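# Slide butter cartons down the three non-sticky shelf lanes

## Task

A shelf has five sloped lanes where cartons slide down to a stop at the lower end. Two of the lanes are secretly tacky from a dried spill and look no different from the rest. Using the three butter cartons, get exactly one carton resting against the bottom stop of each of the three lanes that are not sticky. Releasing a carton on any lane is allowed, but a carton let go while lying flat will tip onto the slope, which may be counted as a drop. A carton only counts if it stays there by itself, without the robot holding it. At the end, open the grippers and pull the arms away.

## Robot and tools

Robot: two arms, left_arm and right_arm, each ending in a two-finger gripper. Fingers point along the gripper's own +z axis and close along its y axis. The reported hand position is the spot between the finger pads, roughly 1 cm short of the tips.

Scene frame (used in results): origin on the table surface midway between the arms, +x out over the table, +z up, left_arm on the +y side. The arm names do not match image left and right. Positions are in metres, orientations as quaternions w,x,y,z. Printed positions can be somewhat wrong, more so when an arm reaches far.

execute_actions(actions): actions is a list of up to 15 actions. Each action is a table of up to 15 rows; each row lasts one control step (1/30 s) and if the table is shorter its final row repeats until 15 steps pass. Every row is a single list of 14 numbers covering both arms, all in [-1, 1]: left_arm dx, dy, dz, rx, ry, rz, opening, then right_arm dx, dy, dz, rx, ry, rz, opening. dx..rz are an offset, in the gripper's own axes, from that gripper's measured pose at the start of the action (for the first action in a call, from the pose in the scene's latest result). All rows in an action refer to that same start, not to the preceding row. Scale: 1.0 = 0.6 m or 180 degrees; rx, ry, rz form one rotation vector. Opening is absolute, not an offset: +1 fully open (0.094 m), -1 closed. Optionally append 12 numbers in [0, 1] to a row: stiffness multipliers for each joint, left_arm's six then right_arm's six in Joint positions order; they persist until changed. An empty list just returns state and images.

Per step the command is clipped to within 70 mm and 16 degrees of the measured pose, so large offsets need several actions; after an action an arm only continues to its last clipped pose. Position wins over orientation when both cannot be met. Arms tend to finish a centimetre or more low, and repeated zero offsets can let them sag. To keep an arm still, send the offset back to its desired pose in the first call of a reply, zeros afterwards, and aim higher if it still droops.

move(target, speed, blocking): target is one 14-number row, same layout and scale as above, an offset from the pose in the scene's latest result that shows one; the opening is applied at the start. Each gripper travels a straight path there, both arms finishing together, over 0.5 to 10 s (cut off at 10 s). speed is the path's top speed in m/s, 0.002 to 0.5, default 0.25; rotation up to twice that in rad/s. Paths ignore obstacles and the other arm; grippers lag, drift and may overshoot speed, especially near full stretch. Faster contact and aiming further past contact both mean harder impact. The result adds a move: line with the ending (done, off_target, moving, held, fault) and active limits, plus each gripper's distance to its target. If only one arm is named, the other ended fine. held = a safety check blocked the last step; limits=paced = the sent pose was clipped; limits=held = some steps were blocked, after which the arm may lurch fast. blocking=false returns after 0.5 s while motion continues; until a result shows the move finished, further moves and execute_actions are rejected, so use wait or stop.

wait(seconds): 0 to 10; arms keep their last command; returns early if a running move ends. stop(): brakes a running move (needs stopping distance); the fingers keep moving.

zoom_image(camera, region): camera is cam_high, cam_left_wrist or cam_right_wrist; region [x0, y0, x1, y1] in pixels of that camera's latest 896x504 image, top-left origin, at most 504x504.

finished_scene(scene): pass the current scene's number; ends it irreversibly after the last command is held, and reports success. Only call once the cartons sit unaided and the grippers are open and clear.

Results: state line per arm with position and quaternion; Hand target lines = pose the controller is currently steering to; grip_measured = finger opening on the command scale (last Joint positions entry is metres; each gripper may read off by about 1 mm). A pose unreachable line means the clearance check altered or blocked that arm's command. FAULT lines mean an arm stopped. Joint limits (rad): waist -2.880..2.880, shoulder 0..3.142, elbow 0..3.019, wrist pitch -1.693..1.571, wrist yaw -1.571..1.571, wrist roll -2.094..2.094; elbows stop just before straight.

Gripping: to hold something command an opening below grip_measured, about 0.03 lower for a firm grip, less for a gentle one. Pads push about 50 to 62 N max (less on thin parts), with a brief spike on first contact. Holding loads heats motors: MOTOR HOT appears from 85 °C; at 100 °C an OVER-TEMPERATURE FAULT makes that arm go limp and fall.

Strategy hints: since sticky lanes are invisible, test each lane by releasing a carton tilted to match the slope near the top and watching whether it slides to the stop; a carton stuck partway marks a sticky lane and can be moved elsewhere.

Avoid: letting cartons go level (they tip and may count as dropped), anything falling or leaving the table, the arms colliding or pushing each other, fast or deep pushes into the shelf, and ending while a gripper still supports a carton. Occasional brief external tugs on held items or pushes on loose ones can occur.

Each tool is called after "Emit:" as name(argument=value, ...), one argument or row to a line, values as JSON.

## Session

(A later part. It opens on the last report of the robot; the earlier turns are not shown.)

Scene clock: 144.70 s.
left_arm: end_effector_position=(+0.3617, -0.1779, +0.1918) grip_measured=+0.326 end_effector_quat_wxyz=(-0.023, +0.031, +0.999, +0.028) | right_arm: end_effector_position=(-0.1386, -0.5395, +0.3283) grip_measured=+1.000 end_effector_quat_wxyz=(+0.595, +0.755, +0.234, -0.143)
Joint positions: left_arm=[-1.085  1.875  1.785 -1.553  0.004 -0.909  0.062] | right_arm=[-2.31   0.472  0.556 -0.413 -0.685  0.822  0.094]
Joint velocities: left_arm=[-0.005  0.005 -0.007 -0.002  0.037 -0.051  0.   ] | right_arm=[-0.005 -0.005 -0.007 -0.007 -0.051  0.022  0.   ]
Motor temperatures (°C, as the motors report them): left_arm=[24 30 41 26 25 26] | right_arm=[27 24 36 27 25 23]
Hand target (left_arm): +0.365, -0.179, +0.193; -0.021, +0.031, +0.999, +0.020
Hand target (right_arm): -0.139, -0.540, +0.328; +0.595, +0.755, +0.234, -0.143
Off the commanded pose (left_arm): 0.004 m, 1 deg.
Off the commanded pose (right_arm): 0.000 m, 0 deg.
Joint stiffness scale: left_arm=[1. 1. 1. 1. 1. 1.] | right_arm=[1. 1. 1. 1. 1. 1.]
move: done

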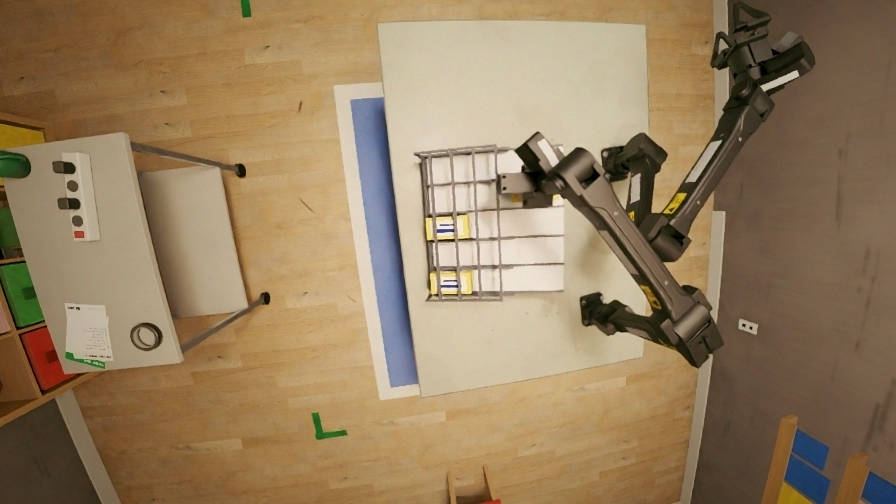

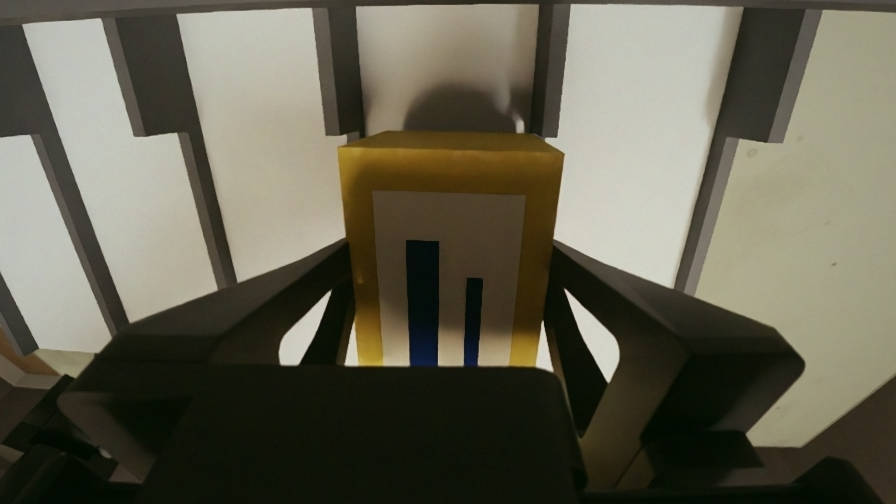

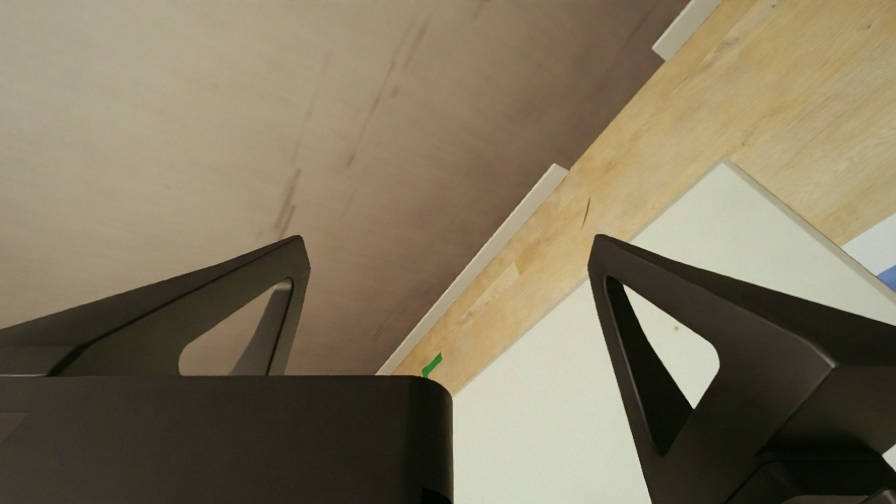

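Emit:
move(
  target=[0,0,0.036,0,0,0,0.28,0,0,0,0,0,0,1],
  speed=0.015,
)

Scene clock: 148.93 s.
left_arm: end_effector_position=(+0.3608, -0.1763, +0.1751) grip_measured=+0.326 end_effector_quat_wxyz=(-0.023, +0.031, +0.999, +0.029) | right_arm: end_effector_position=(-0.1386, -0.5395, +0.3283) grip_measured=+1.000 end_effector_quat_wxyz=(+0.595, +0.755, +0.234, -0.143)
Joint positions: left_arm=[-1.085  1.876  1.742 -1.51   0.003 -0.909  0.062] | right_arm=[-2.31   0.472  0.556 -0.413 -0.685  0.822  0.094]
Joint velocities: left_arm=[-0.015 -0.005  0.012 -0.012  0.007 -0.022 -0.001] | right_arm=[-0.015 -0.005 -0.002  0.007 -0.007  0.007  0.   ]
Motor temperatures (°C, as the motors report them): left_arm=[24 31 40 26 25 26] | right_arm=[27 24 36 27 25 23]
Hand target (left_arm): +0.360, -0.176, +0.170; -0.023, +0.031, +0.999, +0.028
Hand target (right_arm): -0.139, -0.540, +0.328; +0.595, +0.755, +0.234, -0.143
Off the commanded pose (left_arm): 0.005 m, 0 deg.
Off the commanded pose (right_arm): 0.000 m, 0 deg.
Joint stiffness scale: left_arm=[1. 1. 1. 1. 1. 1.] | right_arm=[1. 1. 1. 1. 1. 1.]
move: done

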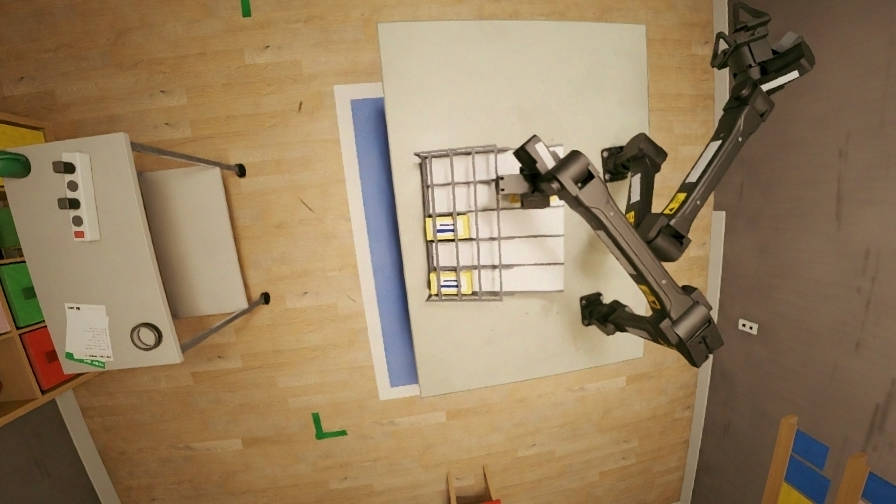

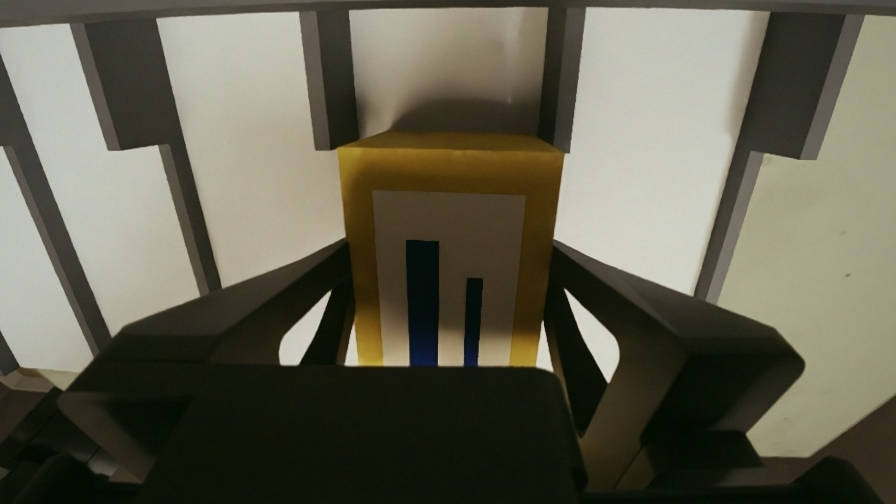

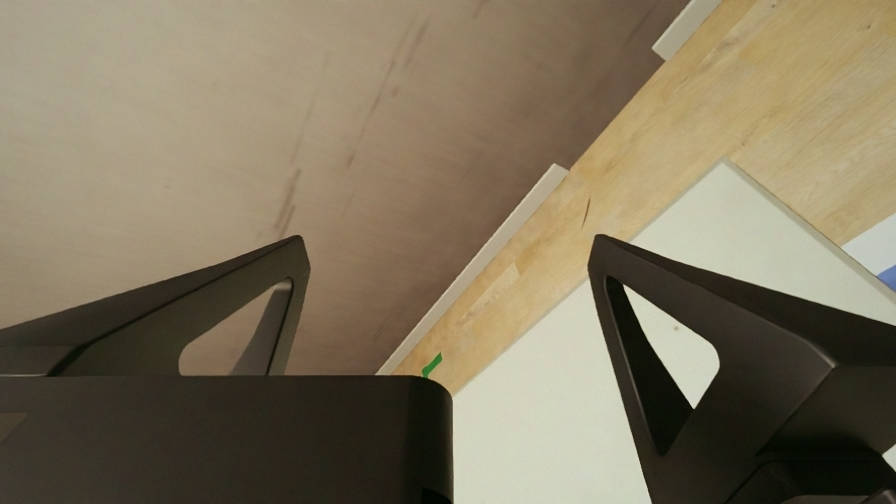

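Emit:
move(
  target=[0,0,0,0,0,0,0.85,0,0,0,0,0,0,1],
)

Emit:
wait(
  seconds=2,
)

Scene clock: 151.90 s.
left_arm: end_effector_position=(+0.3608, -0.1763, +0.1753) grip_measured=+0.848 end_effector_quat_wxyz=(-0.022, +0.031, +0.999, +0.029) | right_arm: end_effector_position=(-0.1386, -0.5395, +0.3283) grip_measured=+1.000 end_effector_quat_wxyz=(+0.595, +0.755, +0.234, -0.143)
Joint positions: left_arm=[-1.085  1.876  1.742 -1.51   0.003 -0.909  0.087] | right_arm=[-2.31   0.472  0.556 -0.413 -0.685  0.822  0.094]
Joint velocities: left_arm=[ 0.005 -0.005 -0.002  0.007  0.007  0.037  0.   ] | right_arm=[-0.015 -0.005 -0.007 -0.012  0.066 -0.125  0.   ]
Motor temperatures (°C, as the motors report them): left_arm=[24 31 40 26 25 26] | right_arm=[27 24 36 27 25 23]
Hand target (left_arm): +0.361, -0.176, +0.175; -0.023, +0.031, +0.999, +0.029
Hand target (right_arm): -0.139, -0.540, +0.328; +0.595, +0.755, +0.234, -0.143
Off the commanded pose (left_arm): 0.000 m, 0 deg.
Off the commanded pose (right_arm): 0.000 m, 0 deg.
Joint stiffness scale: left_arm=[1. 1. 1. 1. 1. 1.] | right_arm=[1. 1. 1. 1. 1. 1.]
move: done

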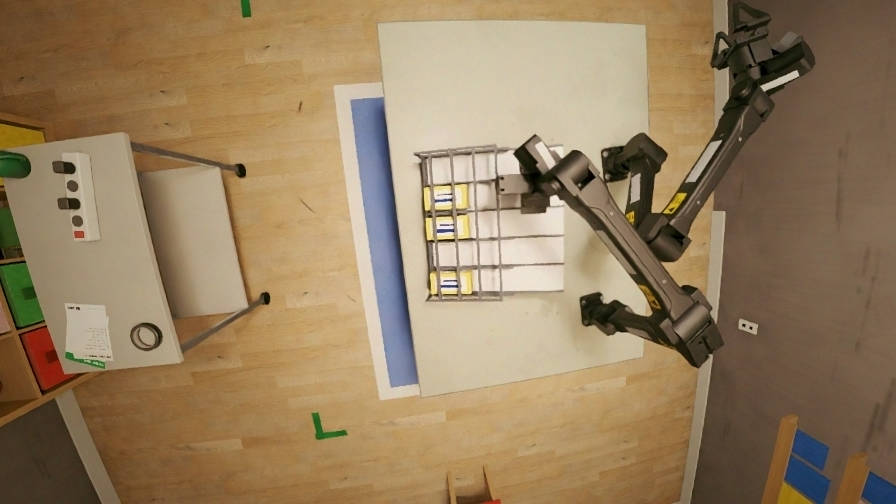

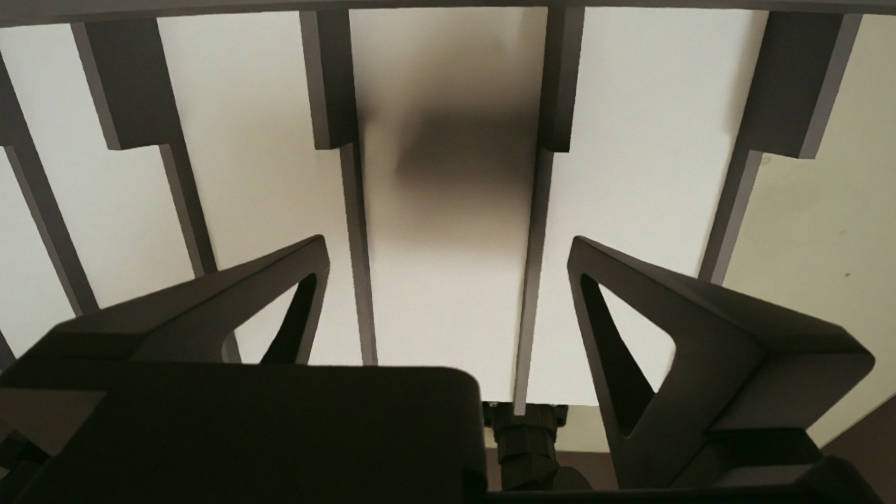

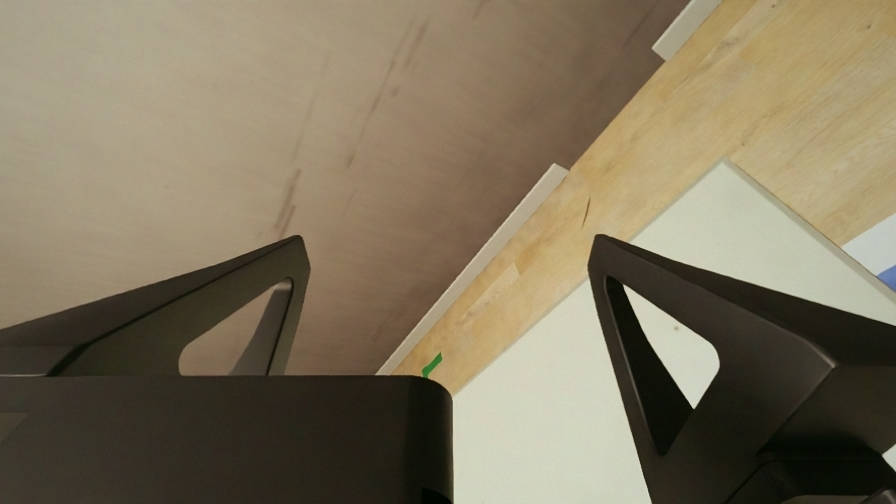

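Scene clock: 153.90 s.
left_arm: end_effector_position=(+0.3608, -0.1763, +0.1753) grip_measured=+0.848 end_effector_quat_wxyz=(-0.022, +0.031, +0.999, +0.029) | right_arm: end_effector_position=(-0.1386, -0.5395, +0.3283) grip_measured=+1.000 end_effector_quat_wxyz=(+0.595, +0.755, +0.234, -0.143)
Joint positions: left_arm=[-1.085  1.876  1.742 -1.51   0.003 -0.909  0.087] | right_arm=[-2.31   0.472  0.556 -0.413 -0.685  0.822  0.094]
Joint velocities: left_arm=[-0.005 -0.015  0.002 -0.007 -0.051  0.037 -0.001] | right_arm=[-0.005 -0.005 -0.007 -0.002 -0.022  0.037  0.   ]
Motor temperatures (°C, as the motors report them): left_arm=[24 31 39 26 25 26] | right_arm=[27 24 37 27 25 23]
Hand target (left_arm): +0.361, -0.176, +0.175; -0.023, +0.031, +0.999, +0.029
Hand target (right_arm): -0.139, -0.540, +0.328; +0.595, +0.755, +0.234, -0.143
Off the commanded pose (left_arm): 0.000 m, 0 deg.
Off the commanded pose (right_arm): 0.000 m, 0 deg.
Joint stiffness scale: left_arm=[1. 1. 1. 1. 1. 1.] | right_arm=[1. 1. 1. 1. 1. 1.]
wait: 2.00 s; at rest by 0.17 s

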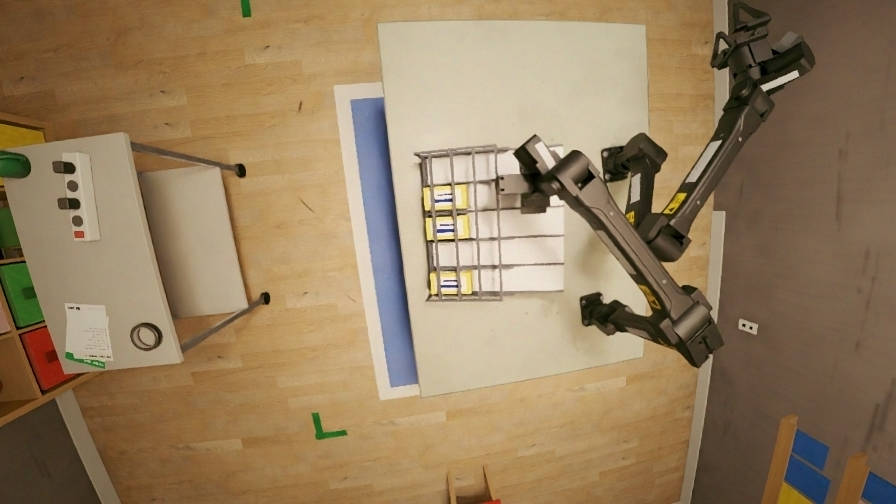

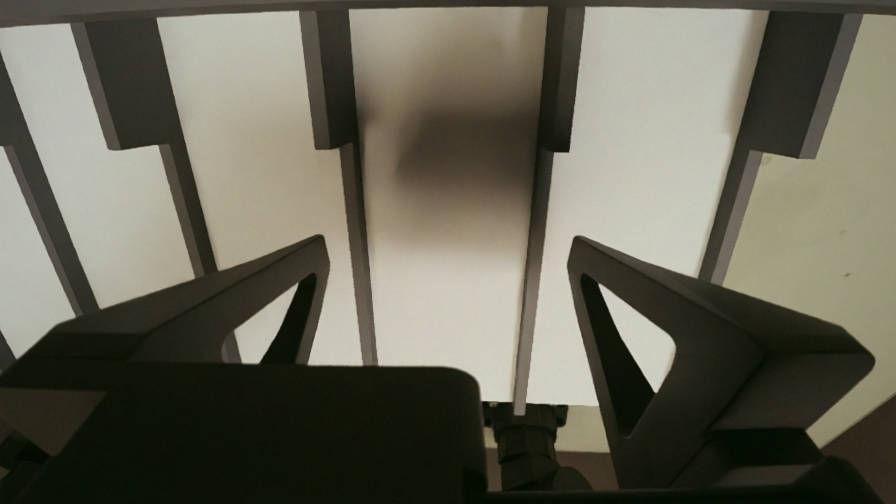

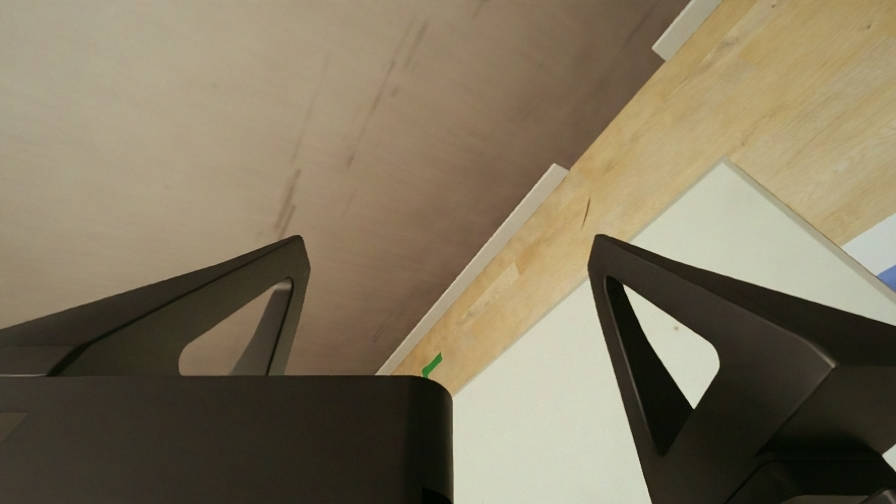

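Emit:
move(
  target=[0.03,0,-0.15,0,-0.06,0,0.85,0,0,0,0,0,0,1],
  speed=0.2,
)

Emit:
move(
  target=[0.1,0.6,0,0,0,0,0.85,0,0,0,0,0,0,1],
  speed=0.3,
)

Emit:
finished_scene(
  scene=2,
)

Scene clock: 157.40 s.
left_arm: end_effector_position=(+0.3439, -0.1749, +0.2589) grip_measured=+0.848 end_effector_quat_wxyz=(+0.069, +0.042, +0.996, +0.028) | right_arm: end_effector_position=(-0.1386, -0.5395, +0.3283) grip_measured=+1.000 end_effector_quat_wxyz=(+0.595, +0.755, +0.234, -0.143)
Joint positions: left_arm=[-1.155  1.765  1.801 -1.58  -0.146 -0.954  0.087] | right_arm=[-2.31   0.472  0.556 -0.413 -0.685  0.822  0.094]
Joint velocities: left_arm=[-0.005 -0.015 -0.017 -0.012 -0.081 -0.007 -0.001] | right_arm=[ 0.005  0.005 -0.007 -0.002  0.007  0.022  0.   ]
Motor temperatures (°C, as the motors report them): left_arm=[24 31 39 26 25 26] | right_arm=[27 24 37 27 25 23]
Hand target (left_arm): +0.347, -0.181, +0.267; +0.072, +0.034, +0.997, +0.025
Hand target (right_arm): -0.139, -0.540, +0.328; +0.595, +0.755, +0.234, -0.143
Off the commanded pose (left_arm): 0.009 m, 1 deg.
Off the commanded pose (right_arm): 0.000 m, 0 deg.
Joint stiffness scale: left_arm=[1. 1. 1. 1. 1. 1.] | right_arm=[1. 1. 1. 1. 1. 1.]
move: done

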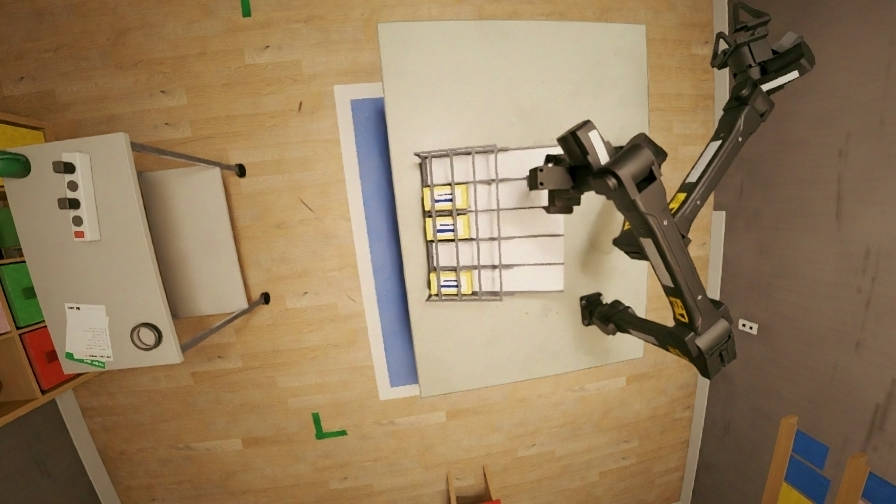

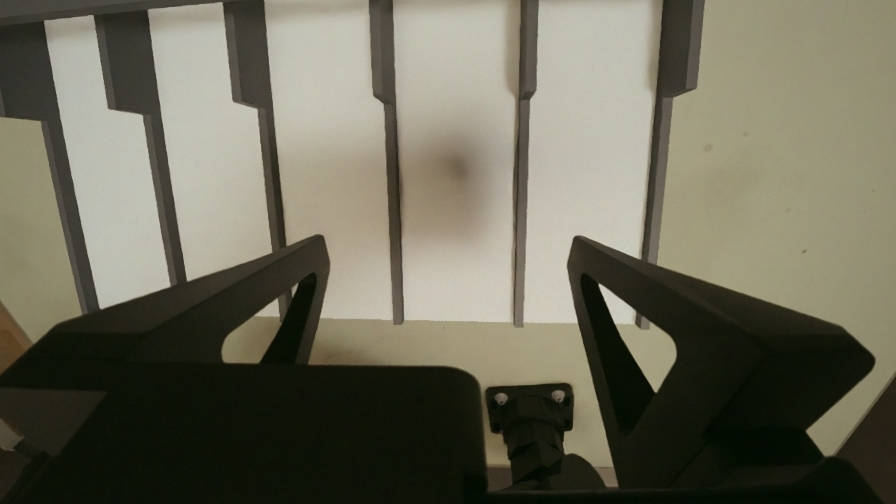

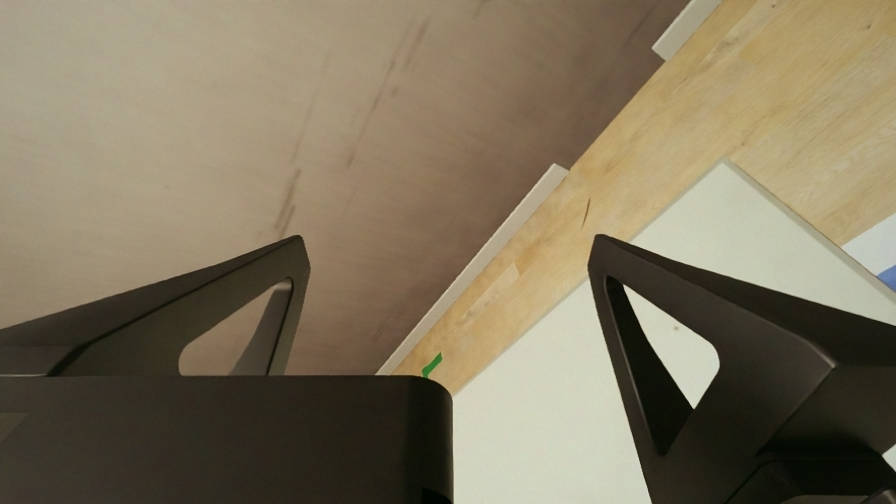

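Scene clock: 159.33 s.
left_arm: end_effector_position=(+0.3211, +0.1899, +0.2863) grip_measured=+0.848 end_effector_quat_wxyz=(+0.087, +0.031, +0.995, +0.024) | right_arm: end_effector_position=(-0.1386, -0.5395, +0.3283) grip_measured=+1.000 end_effector_quat_wxyz=(+0.595, +0.755, +0.234, -0.143)
Joint positions: left_arm=[-0.514  1.008  1.117 -1.534 -0.108 -0.33   0.087] | right_arm=[-2.31   0.472  0.556 -0.413 -0.685  0.822  0.094]
Joint velocities: left_arm=[ 0.015  0.005 -0.007  0.002  0.095  0.051  0.001] | right_arm=[-0.005 -0.015  0.002 -0.002 -0.022  0.022  0.   ]
Motor temperatures (°C, as the motors report them): left_arm=[24 31 39 26 25 26] | right_arm=[27 24 37 27 25 23]
Hand target (left_arm): +0.315, +0.192, +0.278; +0.068, +0.042, +0.996, +0.030
Hand target (right_arm): -0.139, -0.540, +0.328; +0.595, +0.755, +0.234, -0.143
Off the commanded pose (left_arm): 0.015 m, 3 deg.
Off the commanded pose (right_arm): 0.000 m, 0 deg.
Joint stiffness scale: left_arm=[1. 1. 1. 1. 1. 1.] | right_arm=[1. 1. 1. 1. 1. 1.]
move: off_target (left_arm)

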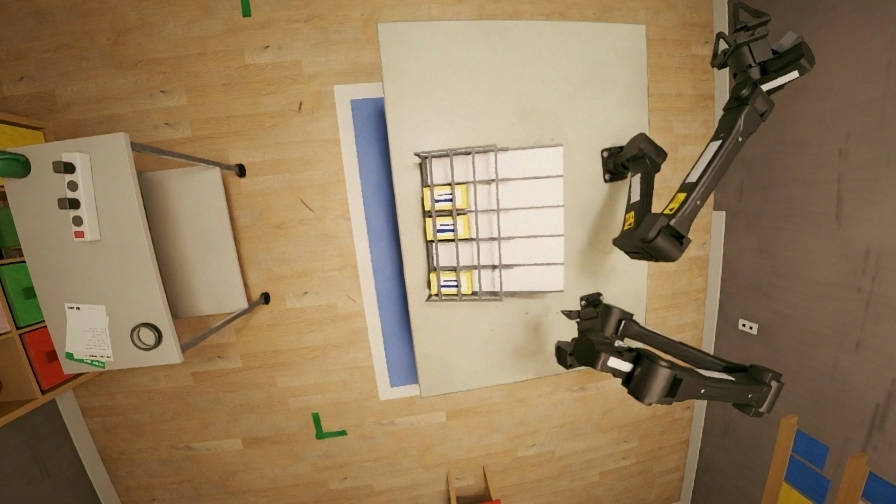

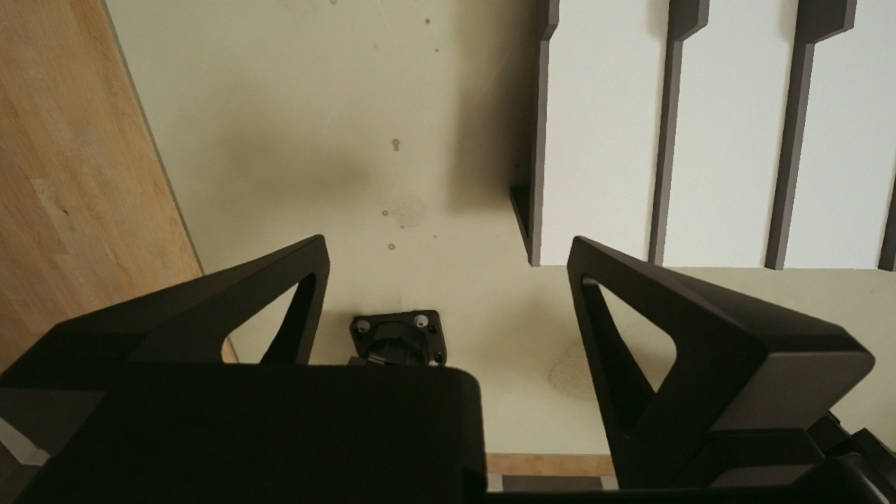

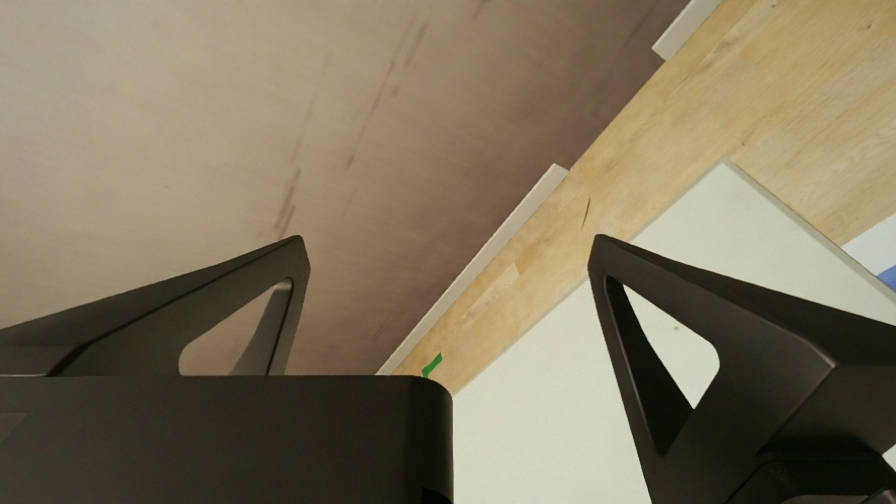

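The scene is finished: the task was done.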